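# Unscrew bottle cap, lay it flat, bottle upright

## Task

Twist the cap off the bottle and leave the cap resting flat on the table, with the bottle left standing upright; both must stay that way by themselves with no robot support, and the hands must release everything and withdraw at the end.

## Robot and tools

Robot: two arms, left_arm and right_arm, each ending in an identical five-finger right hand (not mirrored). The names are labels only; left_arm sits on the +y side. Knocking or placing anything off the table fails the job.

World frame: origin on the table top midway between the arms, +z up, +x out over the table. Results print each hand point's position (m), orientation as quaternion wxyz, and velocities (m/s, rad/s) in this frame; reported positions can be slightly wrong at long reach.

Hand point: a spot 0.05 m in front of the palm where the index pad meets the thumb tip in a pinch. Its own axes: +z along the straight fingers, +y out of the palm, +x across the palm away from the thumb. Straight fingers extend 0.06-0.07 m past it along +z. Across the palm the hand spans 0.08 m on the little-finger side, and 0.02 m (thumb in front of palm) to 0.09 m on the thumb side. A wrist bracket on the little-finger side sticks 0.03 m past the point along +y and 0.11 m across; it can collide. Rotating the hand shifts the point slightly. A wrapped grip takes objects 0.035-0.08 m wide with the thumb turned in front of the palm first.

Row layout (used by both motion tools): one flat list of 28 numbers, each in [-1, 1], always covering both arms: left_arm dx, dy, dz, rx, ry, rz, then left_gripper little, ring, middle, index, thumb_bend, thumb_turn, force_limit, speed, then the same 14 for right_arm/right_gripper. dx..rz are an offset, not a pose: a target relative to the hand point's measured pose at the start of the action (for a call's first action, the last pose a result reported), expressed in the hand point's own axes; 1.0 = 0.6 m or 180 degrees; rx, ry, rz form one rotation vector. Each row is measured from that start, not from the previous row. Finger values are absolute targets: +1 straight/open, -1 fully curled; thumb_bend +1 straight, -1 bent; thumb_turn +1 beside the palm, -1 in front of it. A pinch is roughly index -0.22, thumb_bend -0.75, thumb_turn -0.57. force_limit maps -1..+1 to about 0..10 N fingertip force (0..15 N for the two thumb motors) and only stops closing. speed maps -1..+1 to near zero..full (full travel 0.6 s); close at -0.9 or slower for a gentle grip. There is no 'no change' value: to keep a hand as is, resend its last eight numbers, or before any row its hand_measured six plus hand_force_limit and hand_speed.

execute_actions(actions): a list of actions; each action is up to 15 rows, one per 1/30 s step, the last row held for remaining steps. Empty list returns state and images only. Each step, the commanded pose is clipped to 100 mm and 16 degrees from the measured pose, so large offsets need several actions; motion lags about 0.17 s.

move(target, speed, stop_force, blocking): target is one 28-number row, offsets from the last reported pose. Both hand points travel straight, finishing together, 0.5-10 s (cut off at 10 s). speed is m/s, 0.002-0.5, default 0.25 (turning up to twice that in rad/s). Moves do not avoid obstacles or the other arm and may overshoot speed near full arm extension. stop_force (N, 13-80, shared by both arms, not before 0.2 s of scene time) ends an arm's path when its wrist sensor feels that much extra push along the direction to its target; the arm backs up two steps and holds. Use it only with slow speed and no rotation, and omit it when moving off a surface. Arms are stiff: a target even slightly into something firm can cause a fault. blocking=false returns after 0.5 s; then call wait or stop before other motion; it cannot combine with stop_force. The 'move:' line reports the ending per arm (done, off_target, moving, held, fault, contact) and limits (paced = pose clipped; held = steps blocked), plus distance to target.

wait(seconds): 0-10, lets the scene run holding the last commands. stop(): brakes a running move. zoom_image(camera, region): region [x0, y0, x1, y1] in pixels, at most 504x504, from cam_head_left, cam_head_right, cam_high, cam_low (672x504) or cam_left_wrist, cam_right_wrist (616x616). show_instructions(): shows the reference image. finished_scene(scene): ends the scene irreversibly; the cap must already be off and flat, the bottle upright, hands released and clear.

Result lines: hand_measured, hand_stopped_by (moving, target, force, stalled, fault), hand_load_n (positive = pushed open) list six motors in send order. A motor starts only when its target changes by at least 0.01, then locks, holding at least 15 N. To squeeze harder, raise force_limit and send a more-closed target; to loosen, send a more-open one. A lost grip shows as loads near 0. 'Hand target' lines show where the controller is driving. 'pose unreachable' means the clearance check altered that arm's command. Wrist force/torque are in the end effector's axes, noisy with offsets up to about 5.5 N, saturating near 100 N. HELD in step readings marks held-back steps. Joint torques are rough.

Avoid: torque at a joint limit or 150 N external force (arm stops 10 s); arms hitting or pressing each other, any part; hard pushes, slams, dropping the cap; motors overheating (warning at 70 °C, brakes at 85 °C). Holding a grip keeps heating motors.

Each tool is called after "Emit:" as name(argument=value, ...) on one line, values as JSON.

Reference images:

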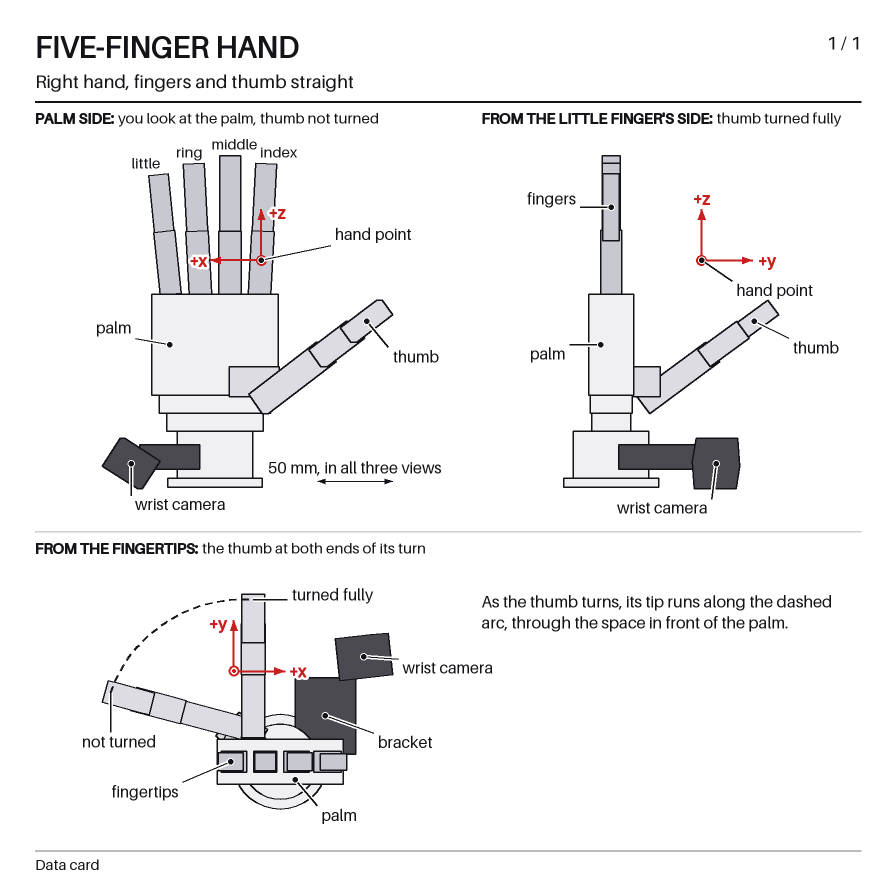

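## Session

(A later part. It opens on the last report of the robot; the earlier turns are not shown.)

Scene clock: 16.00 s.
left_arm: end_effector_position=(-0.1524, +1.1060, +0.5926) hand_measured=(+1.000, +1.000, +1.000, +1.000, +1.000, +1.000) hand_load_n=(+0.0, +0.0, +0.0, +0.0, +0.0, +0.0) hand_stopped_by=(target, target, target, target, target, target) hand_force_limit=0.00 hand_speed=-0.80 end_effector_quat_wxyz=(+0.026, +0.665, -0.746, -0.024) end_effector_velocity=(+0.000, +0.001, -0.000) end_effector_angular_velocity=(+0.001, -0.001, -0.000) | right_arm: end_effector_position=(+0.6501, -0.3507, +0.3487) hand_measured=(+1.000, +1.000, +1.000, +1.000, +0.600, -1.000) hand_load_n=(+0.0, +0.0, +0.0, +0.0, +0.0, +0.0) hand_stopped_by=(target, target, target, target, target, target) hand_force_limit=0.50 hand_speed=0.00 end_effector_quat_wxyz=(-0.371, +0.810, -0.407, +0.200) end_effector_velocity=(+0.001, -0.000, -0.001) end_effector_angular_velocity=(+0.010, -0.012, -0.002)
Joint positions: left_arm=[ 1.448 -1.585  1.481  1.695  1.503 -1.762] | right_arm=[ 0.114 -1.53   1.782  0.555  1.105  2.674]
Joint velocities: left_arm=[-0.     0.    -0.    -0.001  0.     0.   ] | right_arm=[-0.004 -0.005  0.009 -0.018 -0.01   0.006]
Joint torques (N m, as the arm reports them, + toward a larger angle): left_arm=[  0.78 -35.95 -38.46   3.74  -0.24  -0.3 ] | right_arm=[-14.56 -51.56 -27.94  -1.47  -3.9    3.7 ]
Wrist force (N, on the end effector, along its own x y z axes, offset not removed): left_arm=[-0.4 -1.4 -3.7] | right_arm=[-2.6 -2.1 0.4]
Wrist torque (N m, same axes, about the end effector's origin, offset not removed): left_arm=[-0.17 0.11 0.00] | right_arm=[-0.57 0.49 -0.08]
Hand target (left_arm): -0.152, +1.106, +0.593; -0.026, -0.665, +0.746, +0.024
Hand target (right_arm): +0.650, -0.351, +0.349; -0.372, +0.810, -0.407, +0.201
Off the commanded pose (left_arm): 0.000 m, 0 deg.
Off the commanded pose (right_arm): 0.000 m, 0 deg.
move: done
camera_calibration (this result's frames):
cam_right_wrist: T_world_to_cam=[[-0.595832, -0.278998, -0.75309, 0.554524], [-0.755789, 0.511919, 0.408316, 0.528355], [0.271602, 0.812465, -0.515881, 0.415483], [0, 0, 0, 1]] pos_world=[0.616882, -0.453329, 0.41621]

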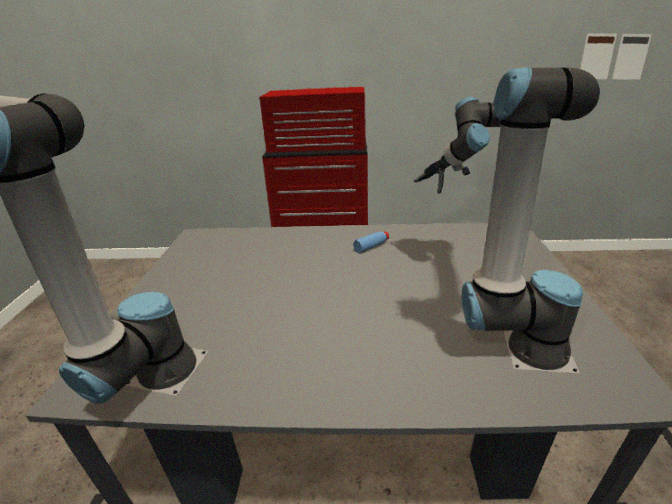

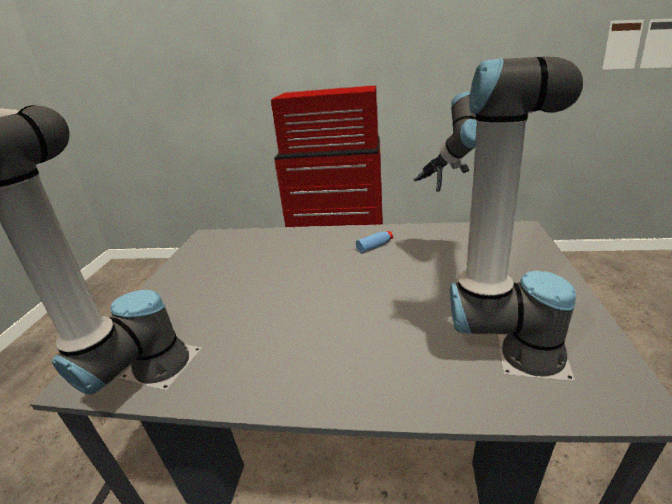

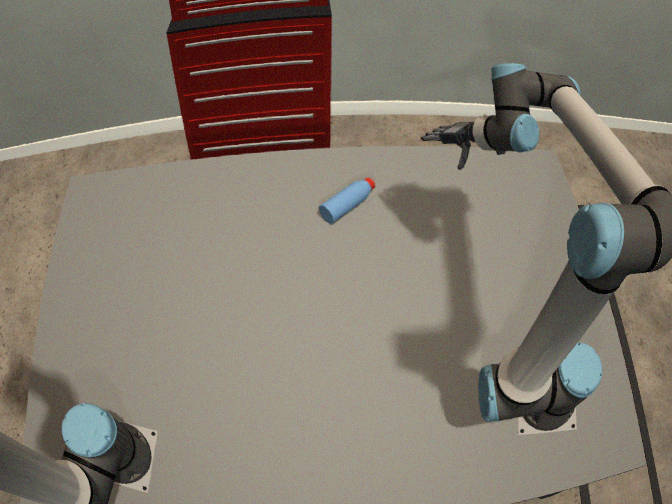

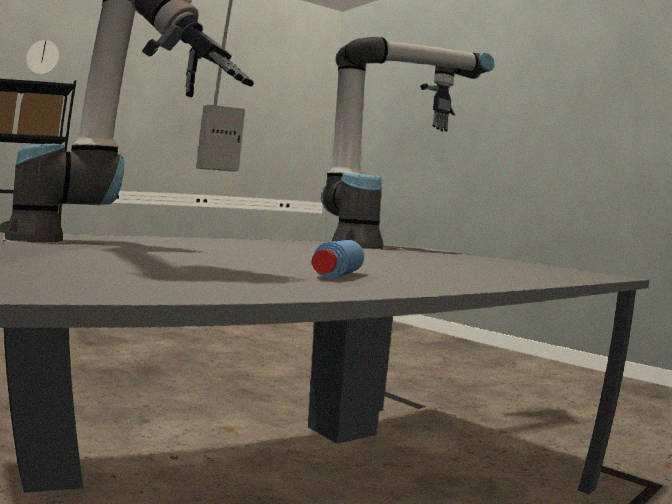

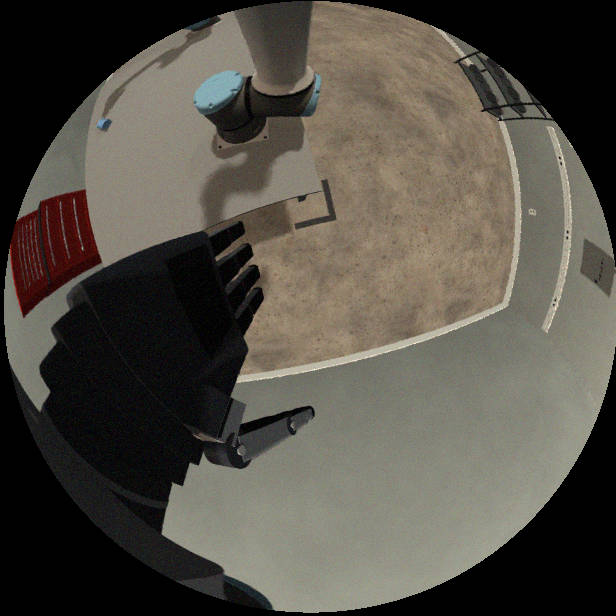

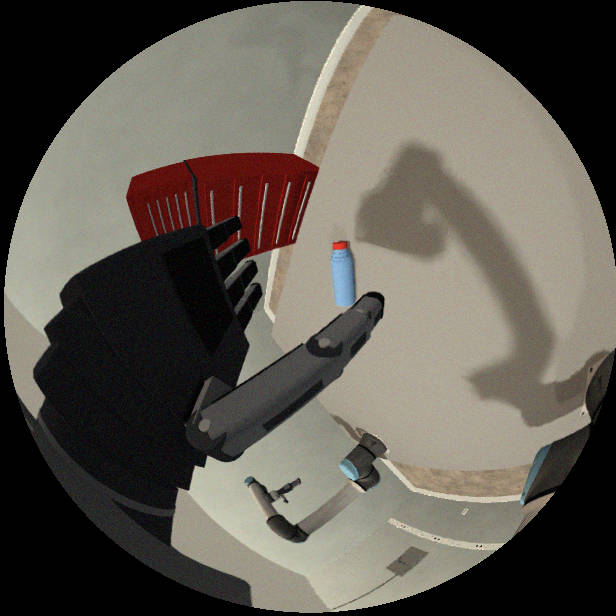

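Emit:
move(target=[0,0,0,0,0,0,1,1,1,1,1,1,0,-0.8, -0.43,0.05,0.522,0,0,0,1,1,1,1,0.6,-1,0.5,0], speed=0.3)

Scene clock: 18.27 s.
left_arm: end_effector_position=(-0.1524, +1.1060, +0.5926) hand_measured=(+1.000, +1.000, +1.000, +1.000, +1.000, +1.000) hand_load_n=(+0.0, +0.0, +0.0, +0.0, +0.0, +0.0) hand_stopped_by=(target, target, target, target, target, target) hand_force_limit=0.00 hand_speed=-0.80 end_effector_quat_wxyz=(+0.026, +0.665, -0.746, -0.024) end_effector_velocity=(+0.000, -0.000, -0.000) end_effector_angular_velocity=(-0.001, +0.000, +0.000) | right_arm: end_effector_position=(+0.6791, -0.0170, +0.1176) hand_measured=(+1.000, +1.000, +1.000, +1.000, +0.600, -1.000) hand_load_n=(+0.0, +0.0, +0.0, +0.0, +0.0, +0.0) hand_stopped_by=(target, target, target, target, target, target) hand_force_limit=0.50 hand_speed=0.00 end_effector_quat_wxyz=(-0.371, +0.810, -0.407, +0.200) end_effector_velocity=(+0.001, +0.002, -0.003) end_effector_angular_velocity=(-0.001, +0.002, -0.001)
Joint positions: left_arm=[ 1.448 -1.585  1.481  1.695  1.503 -1.762] | right_arm=[ 0.65  -1.079  1.617  0.165  1.501  3.052]
Joint velocities: left_arm=[ 0.     0.    -0.     0.001  0.    -0.   ] | right_arm=[ 0.002  0.007 -0.004 -0.     0.002  0.002]
Joint torques (N m, as the arm reports them, + toward a larger angle): left_arm=[ -0.1  -36.07 -37.48   3.75  -0.21  -0.27] | right_arm=[ 19.06 -58.52 -50.68  -2.44   2.38   2.97]
Wrist force (N, on the end effector, along its own x y z axes, offset not removed): left_arm=[3.3 0.9 -2.1] | right_arm=[2.2 0.4 -2.3]
Wrist torque (N m, same axes, about the end effector's origin, offset not removed): left_arm=[0.03 -0.55 0.18] | right_arm=[0.04 -0.32 0.32]
Hand target (left_arm): -0.152, +1.106, +0.593; -0.026, -0.665, +0.746, +0.024
Hand target (right_arm): +0.679, -0.017, +0.117; -0.371, +0.811, -0.407, +0.200
Off the commanded pose (left_arm): 0.000 m, 0 deg.
Off the commanded pose (right_arm): 0.000 m, 0 deg.
move: done
camera_calibration (this result's frames):
cam_left_wrist: T_world_to_cam=[[-0.966259, 0.252174, 0.0524529, -0.456003], [0.24522, 0.838342, 0.486877, -1.17054], [0.0788042, 0.483312, -0.871894, 0.127946], [0, 0, 0, 1]] pos_world=[-0.16366, 1.03446, 0.705382]
cam_right_wrist: T_world_to_cam=[[-0.595712, -0.279442, -0.75302, 0.490846], [-0.755869, 0.512115, 0.407922, 0.473908], [0.271643, 0.812189, -0.516295, 0.0173005], [0, 0, 0, 1]] pos_world=[0.645915, -0.119584, 0.185231]

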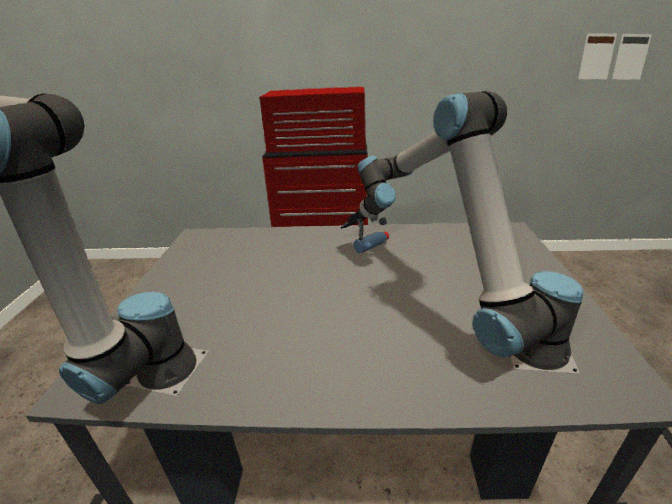

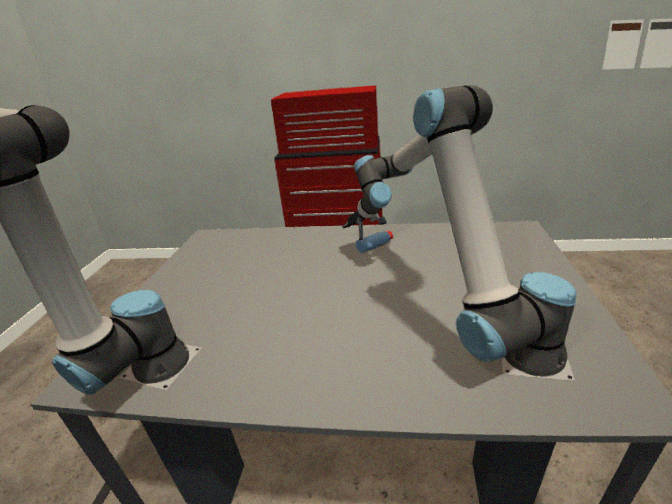

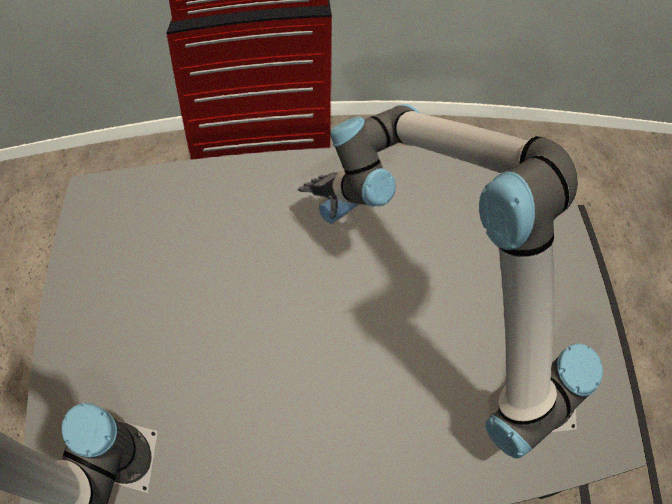

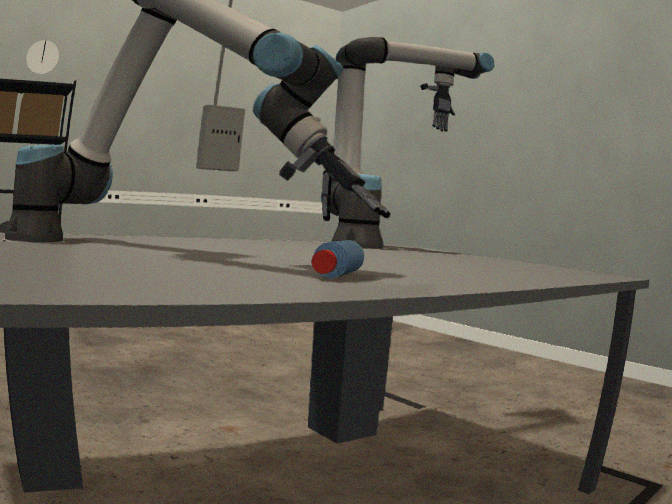

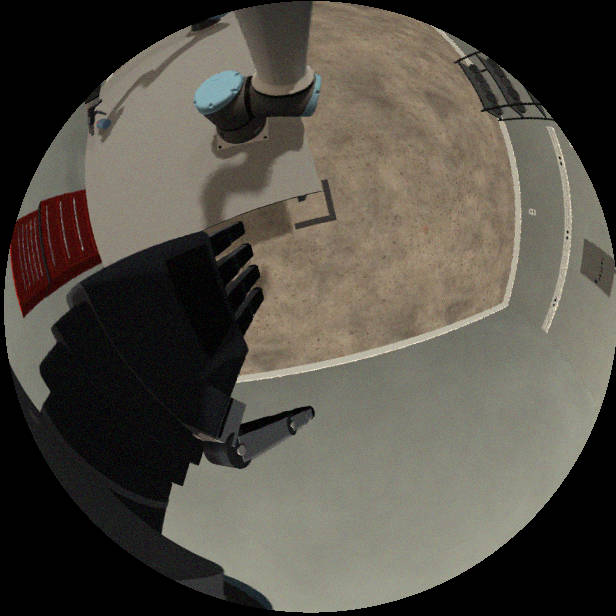

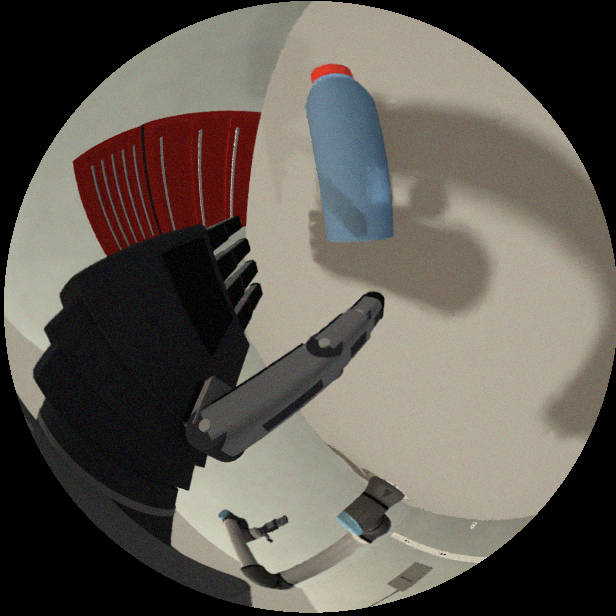

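Emit:
move(target=[0,0,0,0,0,0,1,1,1,1,1,1,0,-0.8, 0.117,0,0,0,0,0,1,1,1,1,0.8,-1,0.5,0], speed=0.2)

Emit:
move(target=[0,0,0,0,0,0,1,1,1,1,1,1,0,-0.8, 0,0.064,0.053,0,0,0,1,1,1,1,0.8,-1,0.5,0], speed=0.08)

Scene clock: 20.10 s.
left_arm: end_effector_position=(-0.1524, +1.1060, +0.5926) hand_measured=(+1.000, +1.000, +1.000, +1.000, +1.000, +1.000) hand_load_n=(+0.0, +0.0, +0.0, +0.0, +0.0, +0.0) hand_stopped_by=(target, target, target, target, target, target) hand_force_limit=0.00 hand_speed=-0.80 end_effector_quat_wxyz=(+0.026, +0.665, -0.746, -0.024) end_effector_velocity=(-0.000, +0.000, -0.000) end_effector_angular_velocity=(-0.000, +0.000, +0.000) | right_arm: end_effector_position=(+0.7203, -0.0735, +0.1193) hand_measured=(+1.000, +1.000, +1.000, +1.000, +0.800, -1.000) hand_load_n=(+0.0, +0.0, +0.0, +0.0, +0.0, +0.0) hand_stopped_by=(target, target, target, target, target, target) hand_force_limit=0.50 hand_speed=0.00 end_effector_quat_wxyz=(-0.371, +0.810, -0.407, +0.200) end_effector_velocity=(+0.002, -0.003, +0.001) end_effector_angular_velocity=(+0.001, -0.001, +0.000)
Joint positions: left_arm=[ 1.448 -1.585  1.481  1.695  1.503 -1.762] | right_arm=[ 0.552 -1.088  1.628  0.169  1.426  2.988]
Joint velocities: left_arm=[ 0.     0.     0.001 -0.    -0.     0.   ] | right_arm=[-0.004 -0.002  0.001  0.    -0.004 -0.003]
Joint torques (N m, as the arm reports them, + toward a larger angle): left_arm=[  0.76 -34.41 -37.63   3.75   0.07   0.03] | right_arm=[-13.63 -85.76 -23.53   4.98  -3.58  -3.59]
Wrist force (N, on the end effector, along its own x y z axes, offset not removed): left_arm=[0.8 1.9 -4.3] | right_arm=[2.5 -1.2 -6.8]
Wrist torque (N m, same axes, about the end effector's origin, offset not removed): left_arm=[0.30 -0.02 0.13] | right_arm=[0.13 0.12 0.10]
Hand target (left_arm): -0.152, +1.106, +0.593; -0.026, -0.665, +0.746, +0.024
Hand target (right_arm): +0.720, -0.074, +0.119; -0.371, +0.810, -0.407, +0.200
Off the commanded pose (left_arm): 0.000 m, 0 deg.
Off the commanded pose (right_arm): 0.000 m, 0 deg.
move: done
camera_calibration (this result's frames):
cam_left_wrist: T_world_to_cam=[[-0.966259, 0.252174, 0.0524529, -0.456003], [0.24522, 0.838342, 0.486877, -1.17054], [0.0788043, 0.483312, -0.871894, 0.127946], [0, 0, 0, 1]] pos_world=[-0.16366, 1.03446, 0.705382]
cam_right_wrist: T_world_to_cam=[[-0.595746, -0.279348, -0.753028, 0.500864], [-0.755836, 0.512106, 0.407993, 0.533195], [0.271658, 0.812226, -0.516227, 0.0528217], [0, 0, 0, 1]] pos_world=[0.687047, -0.17604, 0.186893]

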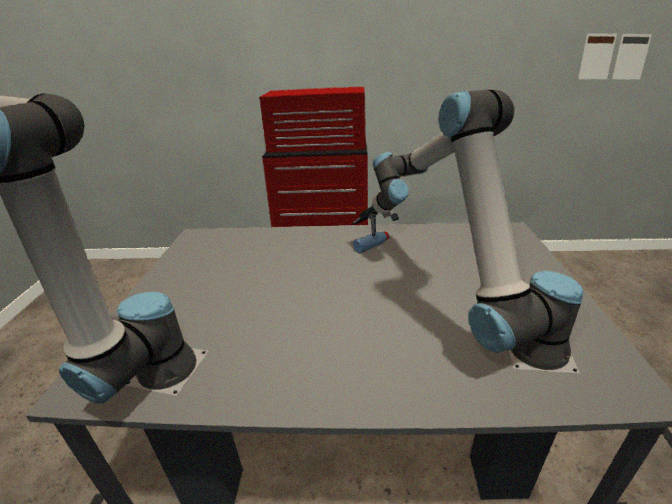

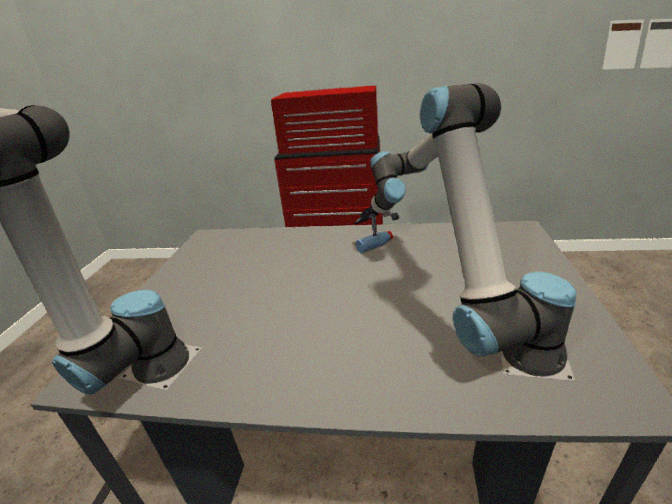

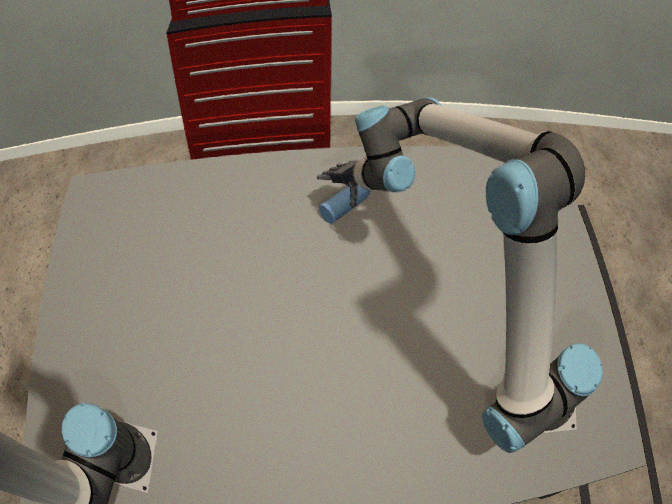

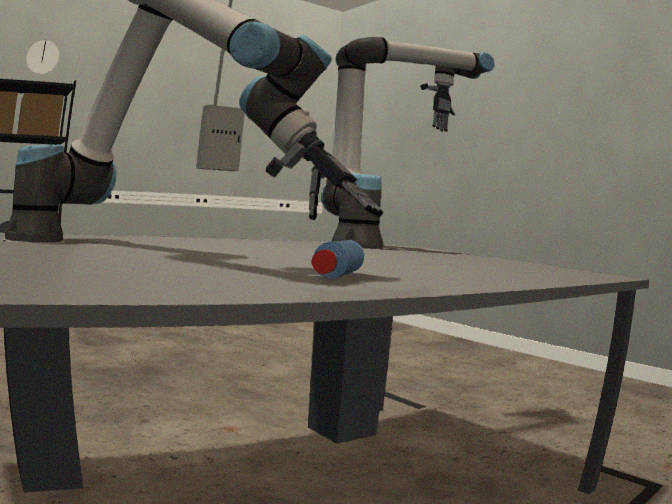

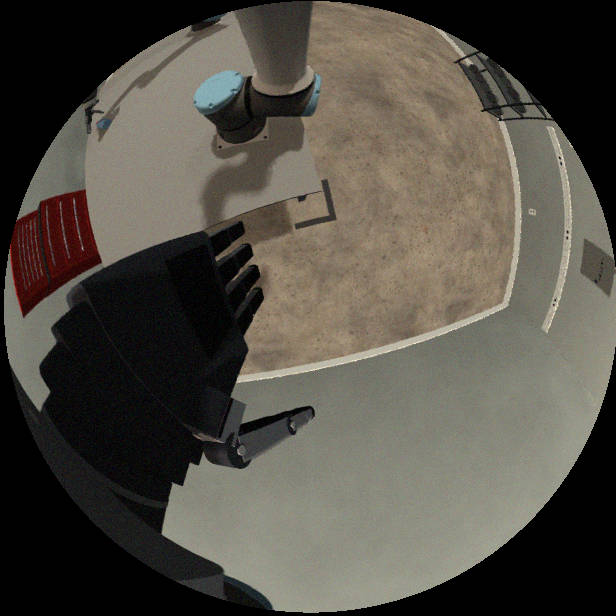

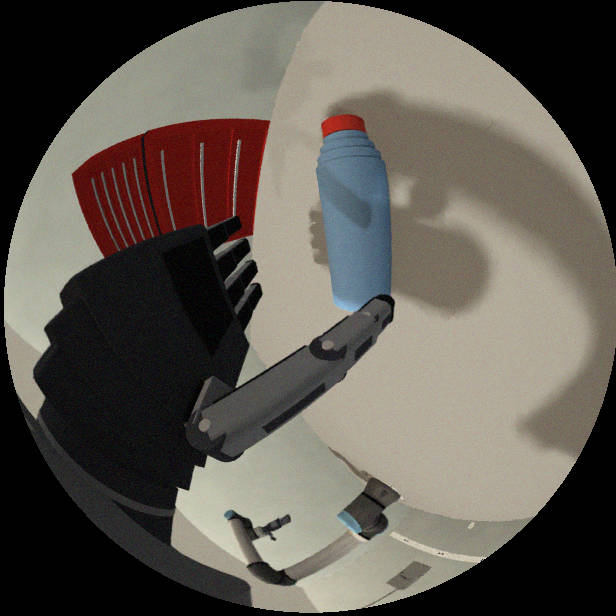

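Scene clock: 21.20 s.
left_arm: end_effector_position=(-0.1524, +1.1060, +0.5926) hand_measured=(+1.000, +1.000, +1.000, +1.000, +1.000, +1.000) hand_load_n=(+0.0, +0.0, +0.0, +0.0, +0.0, +0.0) hand_stopped_by=(target, target, target, target, target, target) hand_force_limit=0.00 hand_speed=-0.80 end_effector_quat_wxyz=(+0.026, +0.665, -0.746, -0.024) end_effector_velocity=(+0.000, -0.000, +0.001) end_effector_angular_velocity=(+0.000, -0.000, -0.001) | right_arm: end_effector_position=(+0.7206, -0.0747, +0.0698) hand_measured=(+1.000, +1.000, +1.000, +1.000, +0.800, -1.000) hand_load_n=(+0.0, +0.0, +0.0, +0.0, +0.0, +0.0) hand_stopped_by=(target, target, target, target, target, target) hand_force_limit=0.50 hand_speed=0.00 end_effector_quat_wxyz=(-0.371, +0.810, -0.407, +0.200) end_effector_velocity=(-0.000, -0.000, -0.004) end_effector_angular_velocity=(+0.000, +0.000, +0.000)
Joint positions: left_arm=[ 1.448 -1.585  1.481  1.695  1.503 -1.762] | right_arm=[ 0.55  -1.044  1.661  0.093  1.424  2.987]
Joint velocities: left_arm=[-0.001 -0.001 -0.001  0.001  0.    -0.   ] | right_arm=[-0.     0.003  0.003 -0.005 -0.    -0.   ]
Joint torques (N m, as the arm reports them, + toward a larger angle): left_arm=[  0.96 -34.81 -38.18   3.75  -0.16  -0.25] | right_arm=[-14.4  -58.43 -20.76  -2.02  -3.65  -3.55]
Wrist force (N, on the end effector, along its own x y z axes, offset not removed): left_arm=[-0.8 -0.3 -1.9] | right_arm=[1.8 2.4 4.5]
Wrist torque (N m, same axes, about the end effector's origin, offset not removed): left_arm=[-0.17 0.15 0.03] | right_arm=[-0.24 -0.33 0.20]
Hand target (left_arm): -0.152, +1.106, +0.593; -0.026, -0.665, +0.746, +0.024
Hand target (right_arm): +0.721, -0.075, +0.069; -0.371, +0.810, -0.407, +0.200
Off the commanded pose (left_arm): 0.000 m, 0 deg.
Off the commanded pose (right_arm): 0.000 m, 0 deg.
move: done
camera_calibration (this result's frames):
cam_left_wrist: T_world_to_cam=[[-0.966259, 0.252174, 0.0524529, -0.456003], [0.24522, 0.838342, 0.486877, -1.17054], [0.0788042, 0.483312, -0.871894, 0.127946], [0, 0, 0, 1]] pos_world=[-0.16366, 1.03446, 0.705382]
cam_right_wrist: T_world_to_cam=[[-0.595753, -0.279356, -0.753019, 0.463457], [-0.755833, 0.512108, 0.407997, 0.554276], [0.271651, 0.812223, -0.516237, 0.0281509], [0, 0, 0, 1]] pos_world=[0.687399, -0.177245, 0.137381]

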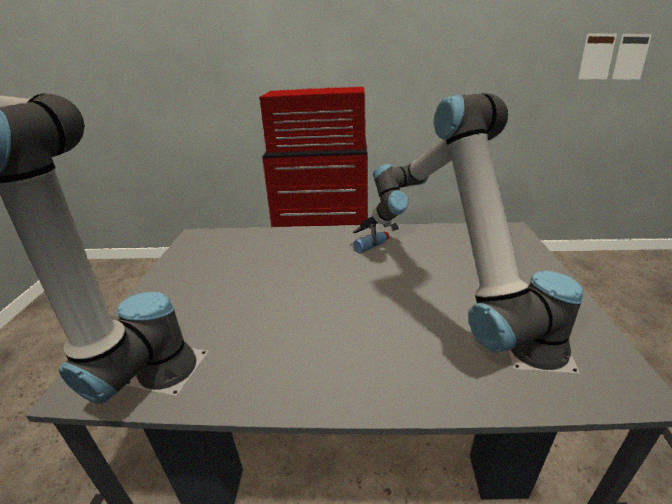

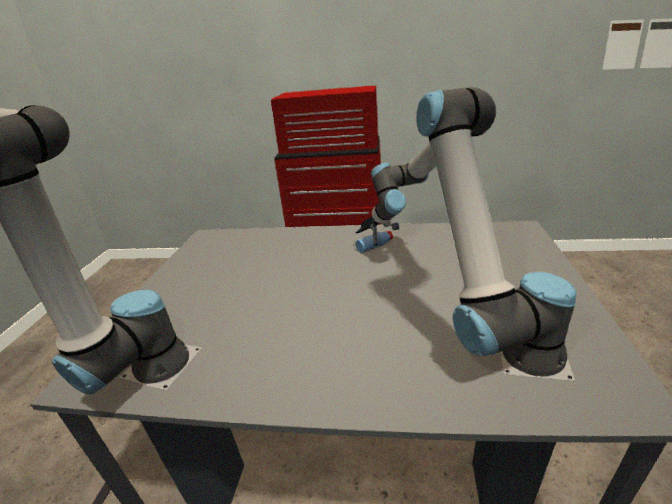

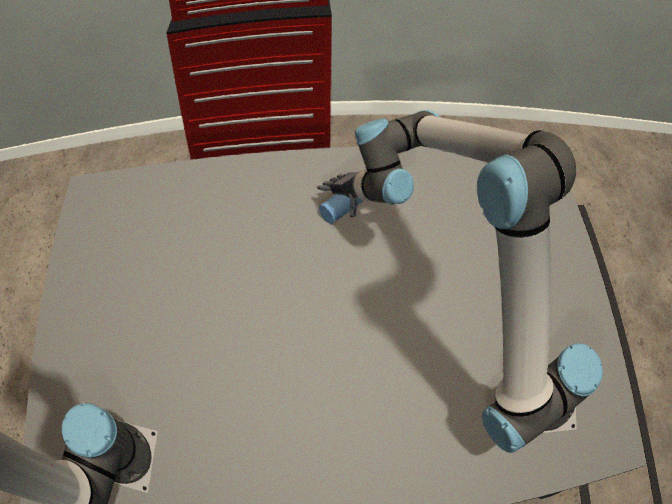

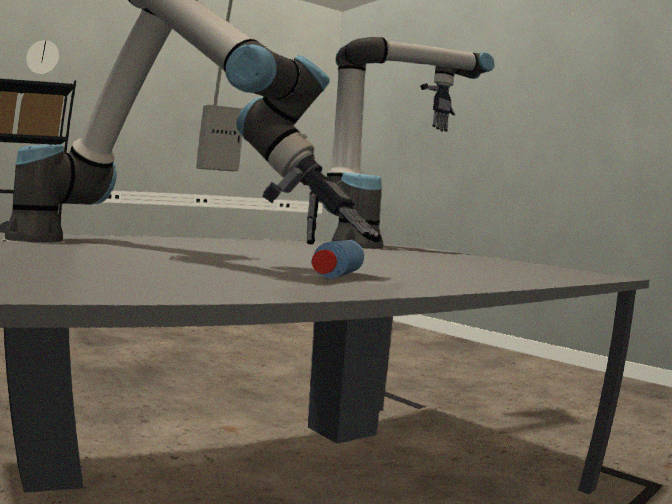

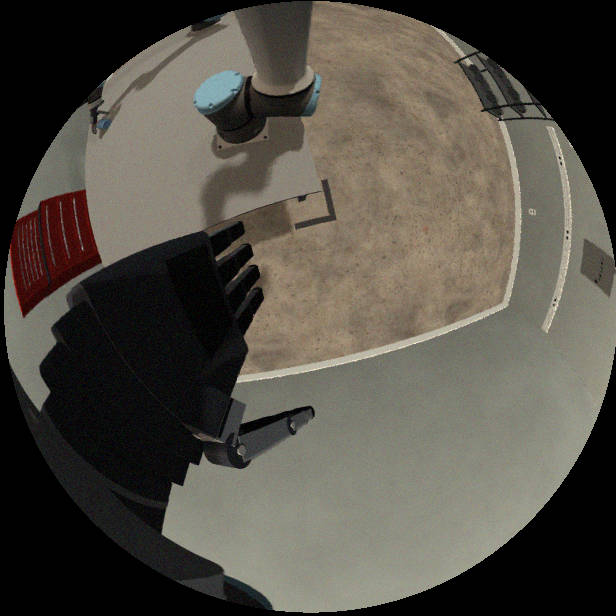

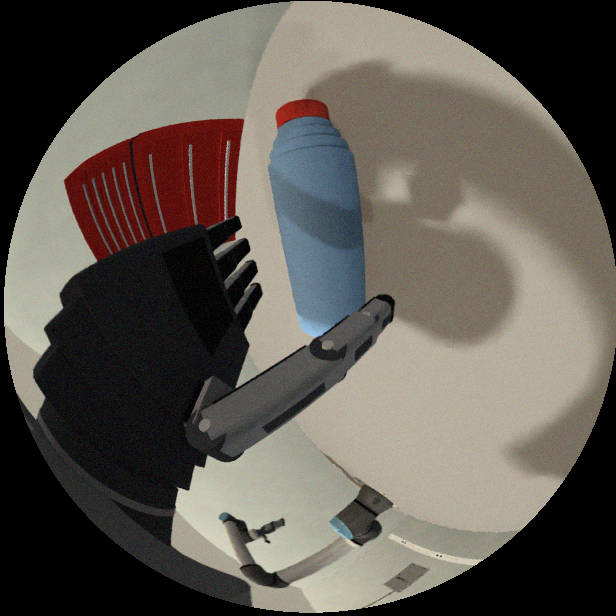

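Emit:
move(target=[0,0,0,0,0,0,1,1,1,1,1,1,0,-0.8, -0.04,0.054,0.045,0,0,0,1,1,1,1,0.8,-1,0.5,0], speed=0.05, stop_force=20)

Emit:
move(target=[0,0,0,0,0,0,1,1,1,1,1,1,0,-0.8, 0,0,0,0,0,0,-1,-1,-1,-1,-0.6,-1,0.8,-0.5])

Scene clock: 23.30 s.
left_arm: end_effector_position=(-0.1524, +1.1060, +0.5926) hand_measured=(+1.000, +1.000, +1.000, +1.000, +1.000, +1.000) hand_load_n=(+0.0, +0.0, +0.0, +0.0, +0.0, +0.0) hand_stopped_by=(target, target, target, target, target, target) hand_force_limit=0.00 hand_speed=-0.80 end_effector_quat_wxyz=(+0.026, +0.665, -0.746, -0.024) end_effector_velocity=(-0.000, +0.000, +0.000) end_effector_angular_velocity=(+0.001, +0.000, +0.001) | right_arm: end_effector_position=(+0.7070, -0.0563, +0.0273) hand_measured=(+1.000, +1.000, +1.000, +1.000, +0.800, -1.000) hand_load_n=(+0.0, +0.0, +0.0, +0.0, +0.0, +0.0) hand_stopped_by=(target, target, target, target, target, target) hand_force_limit=0.50 hand_speed=0.00 end_effector_quat_wxyz=(-0.371, +0.810, -0.407, +0.200) end_effector_velocity=(-0.001, +0.001, -0.001) end_effector_angular_velocity=(-0.000, -0.001, -0.000)
Joint positions: left_arm=[ 1.448 -1.585  1.481  1.695  1.503 -1.762] | right_arm=[ 0.582 -1.001  1.681  0.027  1.449  3.008]
Joint velocities: left_arm=[ 0.001  0.    -0.    -0.    -0.     0.   ] | right_arm=[ 0.002  0.001  0.    -0.002  0.002  0.001]
Joint torques (N m, as the arm reports them, + toward a larger angle): left_arm=[  1.41 -34.58 -38.24   3.68  -0.32  -0.14] | right_arm=[ 17.19 -56.97 -19.63  -2.7    3.25   3.82]
Wrist force (N, on the end effector, along its own x y z axes, offset not removed): left_arm=[-0.4 -1.7 -2.1] | right_arm=[2.5 3.3 2.9]
Wrist torque (N m, same axes, about the end effector's origin, offset not removed): left_arm=[-0.28 0.20 -0.11] | right_arm=[0.28 -0.39 0.33]
Hand target (left_arm): -0.152, +1.106, +0.593; -0.026, -0.665, +0.746, +0.024
Hand target (right_arm): +0.707, -0.056, +0.027; -0.371, +0.810, -0.407, +0.200
Off the commanded pose (left_arm): 0.000 m, 0 deg.
Off the commanded pose (right_arm): 0.000 m, 0 deg.
move: done
camera_calibration (this result's frames):
cam_left_wrist: T_world_to_cam=[[-0.966259, 0.252174, 0.052453, -0.456003], [0.24522, 0.838342, 0.486877, -1.17054], [0.0788043, 0.483312, -0.871894, 0.127946], [0, 0, 0, 1]] pos_world=[-0.16366, 1.03446, 0.705382]
cam_right_wrist: T_world_to_cam=[[-0.595745, -0.279389, -0.753014, 0.428439], [-0.755841, 0.512116, 0.407973, 0.551916], [0.271648, 0.812206, -0.516265, -0.00497048], [0, 0, 0, 1]] pos_world=[0.673752, -0.158907, 0.0948876]

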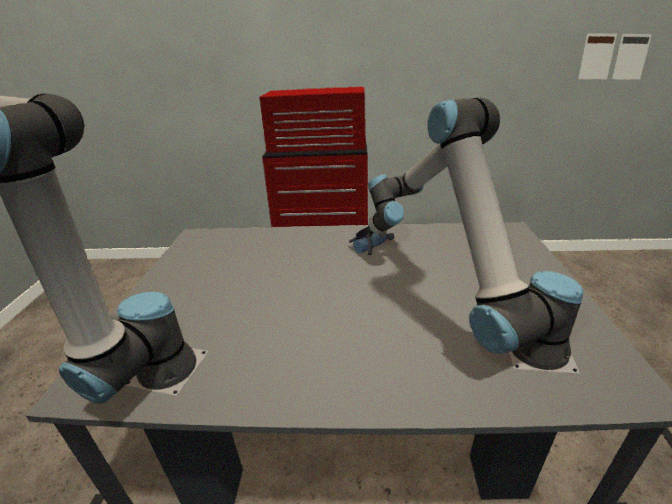

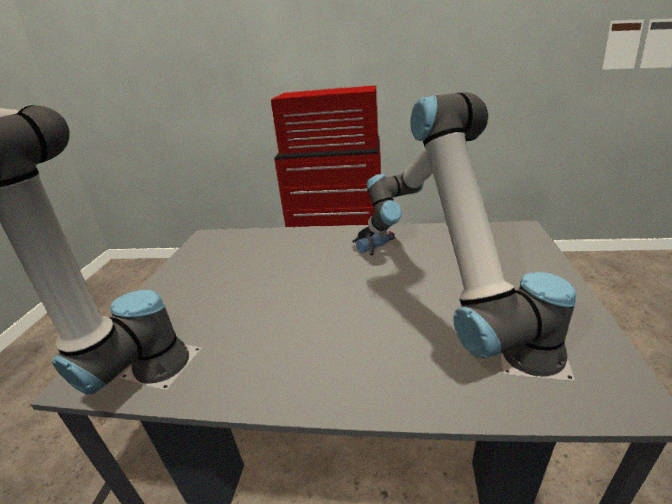

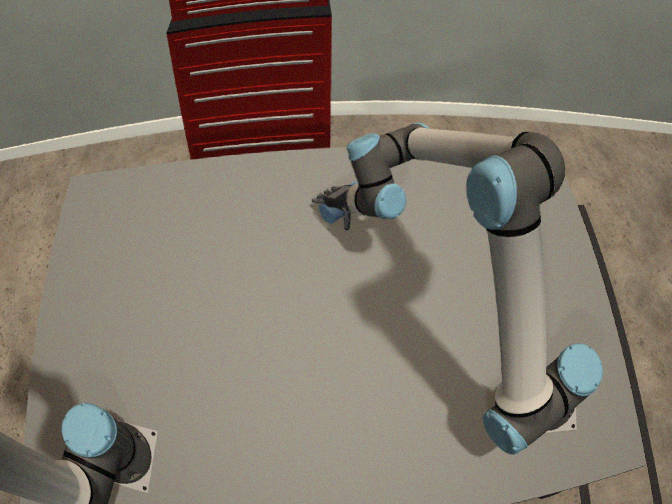

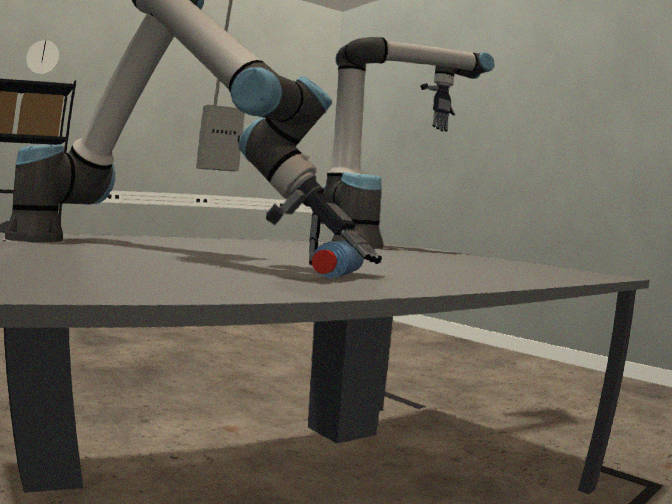

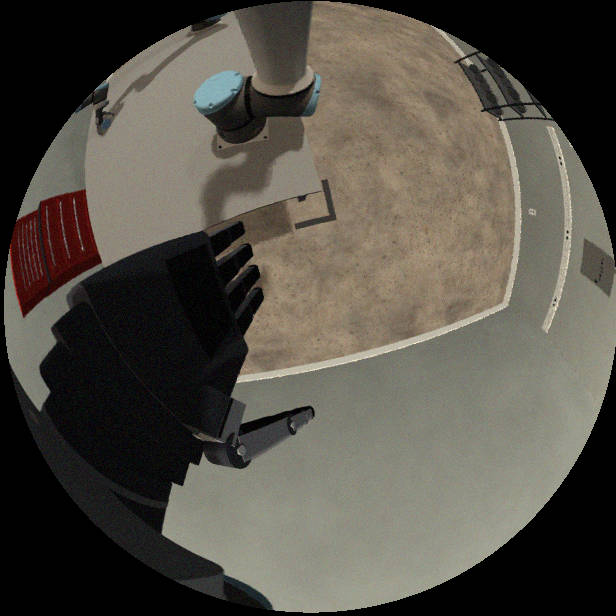

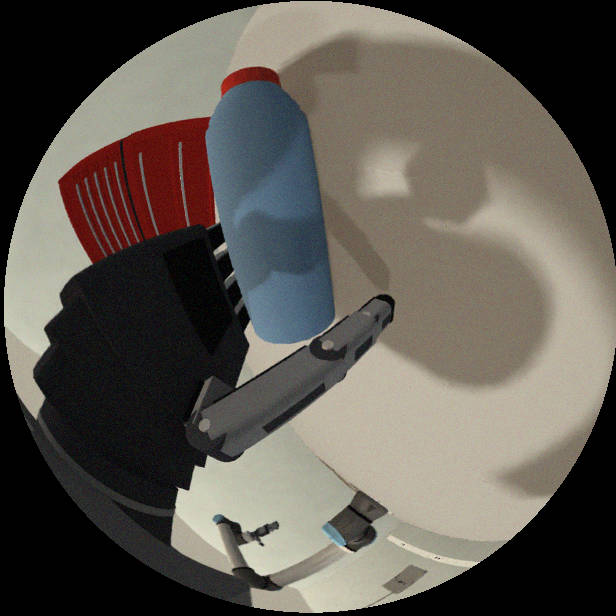

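Scene clock: 24.60 s.
left_arm: end_effector_position=(-0.1524, +1.1060, +0.5926) hand_measured=(+1.000, +1.000, +1.000, +1.000, +1.000, +1.000) hand_load_n=(+0.0, +0.0, +0.0, +0.0, +0.0, +0.0) hand_stopped_by=(target, target, target, target, target, target) hand_force_limit=0.00 hand_speed=-0.80 end_effector_quat_wxyz=(+0.026, +0.665, -0.746, -0.024) end_effector_velocity=(+0.000, +0.000, +0.001) end_effector_angular_velocity=(+0.002, -0.001, +0.000) | right_arm: end_effector_position=(+0.7069, -0.0563, +0.0273) hand_measured=(+0.156, +0.186, +0.204, +0.228, +0.386, -0.998) hand_load_n=(+12.0, +7.0, +6.0, +4.5, +31.0, +17.0) hand_stopped_by=(force, force, force, force, force, target) hand_force_limit=0.80 hand_speed=-0.50 end_effector_quat_wxyz=(-0.371, +0.810, -0.407, +0.200) end_effector_velocity=(+0.001, +0.000, +0.000) end_effector_angular_velocity=(+0.000, -0.001, +0.000)
Joint positions: left_arm=[ 1.448 -1.585  1.481  1.695  1.503 -1.762] | right_arm=[ 0.582 -1.001  1.681  0.027  1.449  3.008]
Joint velocities: left_arm=[ 0.    -0.001 -0.001 -0.001  0.     0.   ] | right_arm=[-0.    -0.    -0.001 -0.001 -0.    -0.   ]
Joint torques (N m, as the arm reports them, + toward a larger angle): left_arm=[  0.2  -35.69 -38.11   3.76  -0.55   0.01] | right_arm=[-17.32 -68.91 -27.67   5.    -0.78  -4.3 ]
Wrist force (N, on the end effector, along its own x y z axes, offset not removed): left_arm=[-1.3 1.9 -2.5] | right_arm=[2.3 -4.1 -2.7]
Wrist torque (N m, same axes, about the end effector's origin, offset not removed): left_arm=[0.24 0.19 -0.07] | right_arm=[-0.35 -0.23 0.09]
Hand target (left_arm): -0.152, +1.106, +0.593; -0.026, -0.665, +0.746, +0.024
Hand target (right_arm): +0.707, -0.056, +0.027; -0.371, +0.810, -0.407, +0.200
Off the commanded pose (left_arm): 0.000 m, 0 deg.
Off the commanded pose (right_arm): 0.000 m, 0 deg.
move: done
camera_calibration (this result's frames):
cam_left_wrist: T_world_to_cam=[[-0.966259, 0.252174, 0.052453, -0.456003], [0.24522, 0.838342, 0.486877, -1.17054], [0.0788042, 0.483312, -0.871894, 0.127946], [0, 0, 0, 1]] pos_world=[-0.16366, 1.03446, 0.705382]
cam_right_wrist: T_world_to_cam=[[-0.595726, -0.279387, -0.753029, 0.428434], [-0.755852, 0.512113, 0.407956, 0.551872], [0.271658, 0.812209, -0.516254, -0.00497498], [0, 0, 0, 1]] pos_world=[0.673714, -0.158881, 0.0949155]

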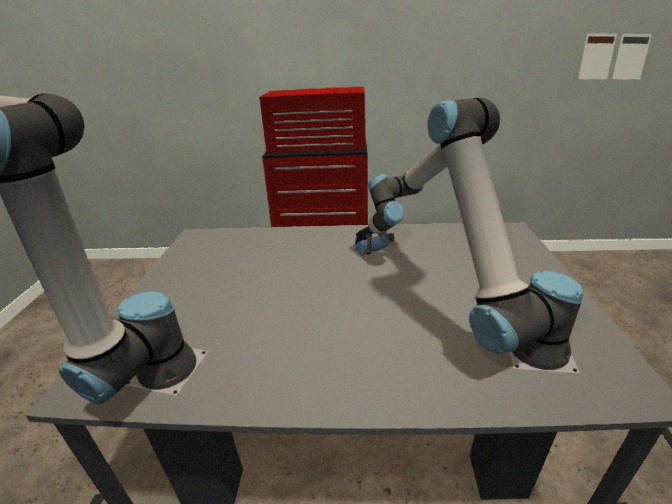

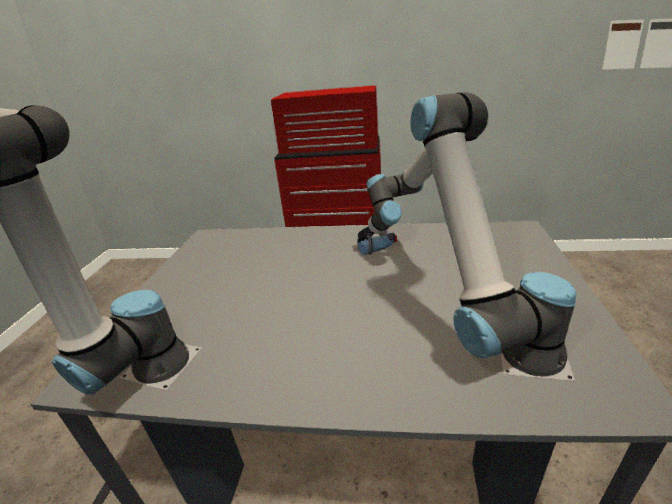

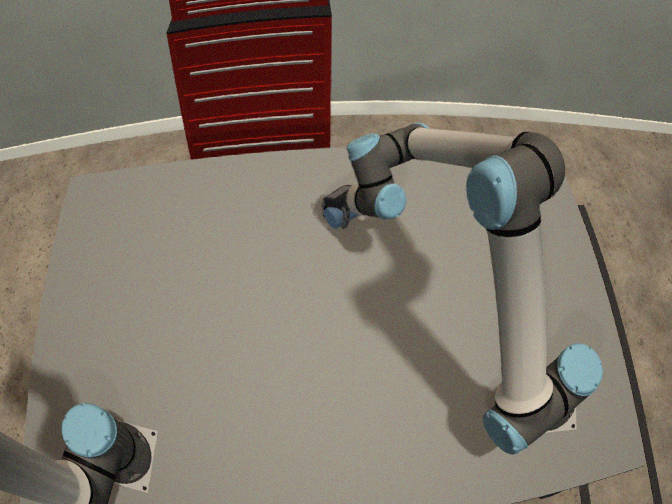

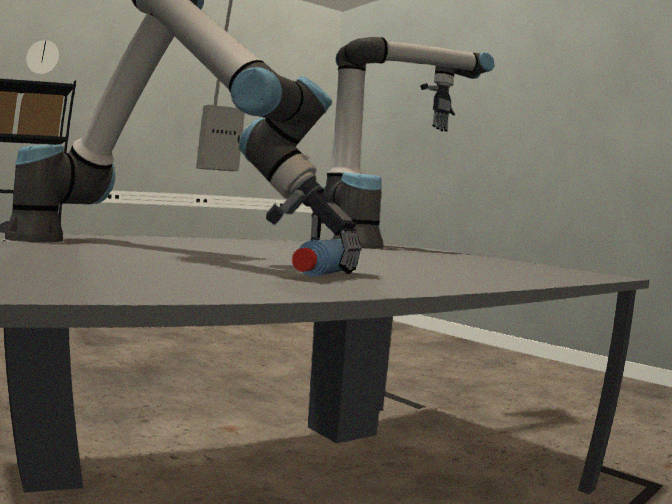

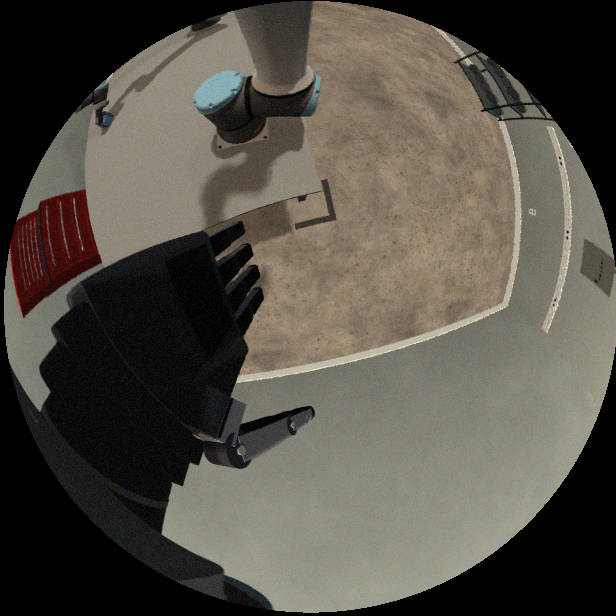

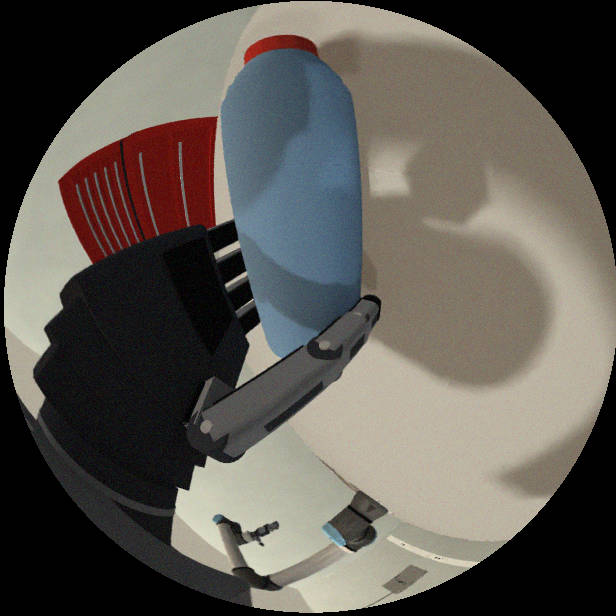

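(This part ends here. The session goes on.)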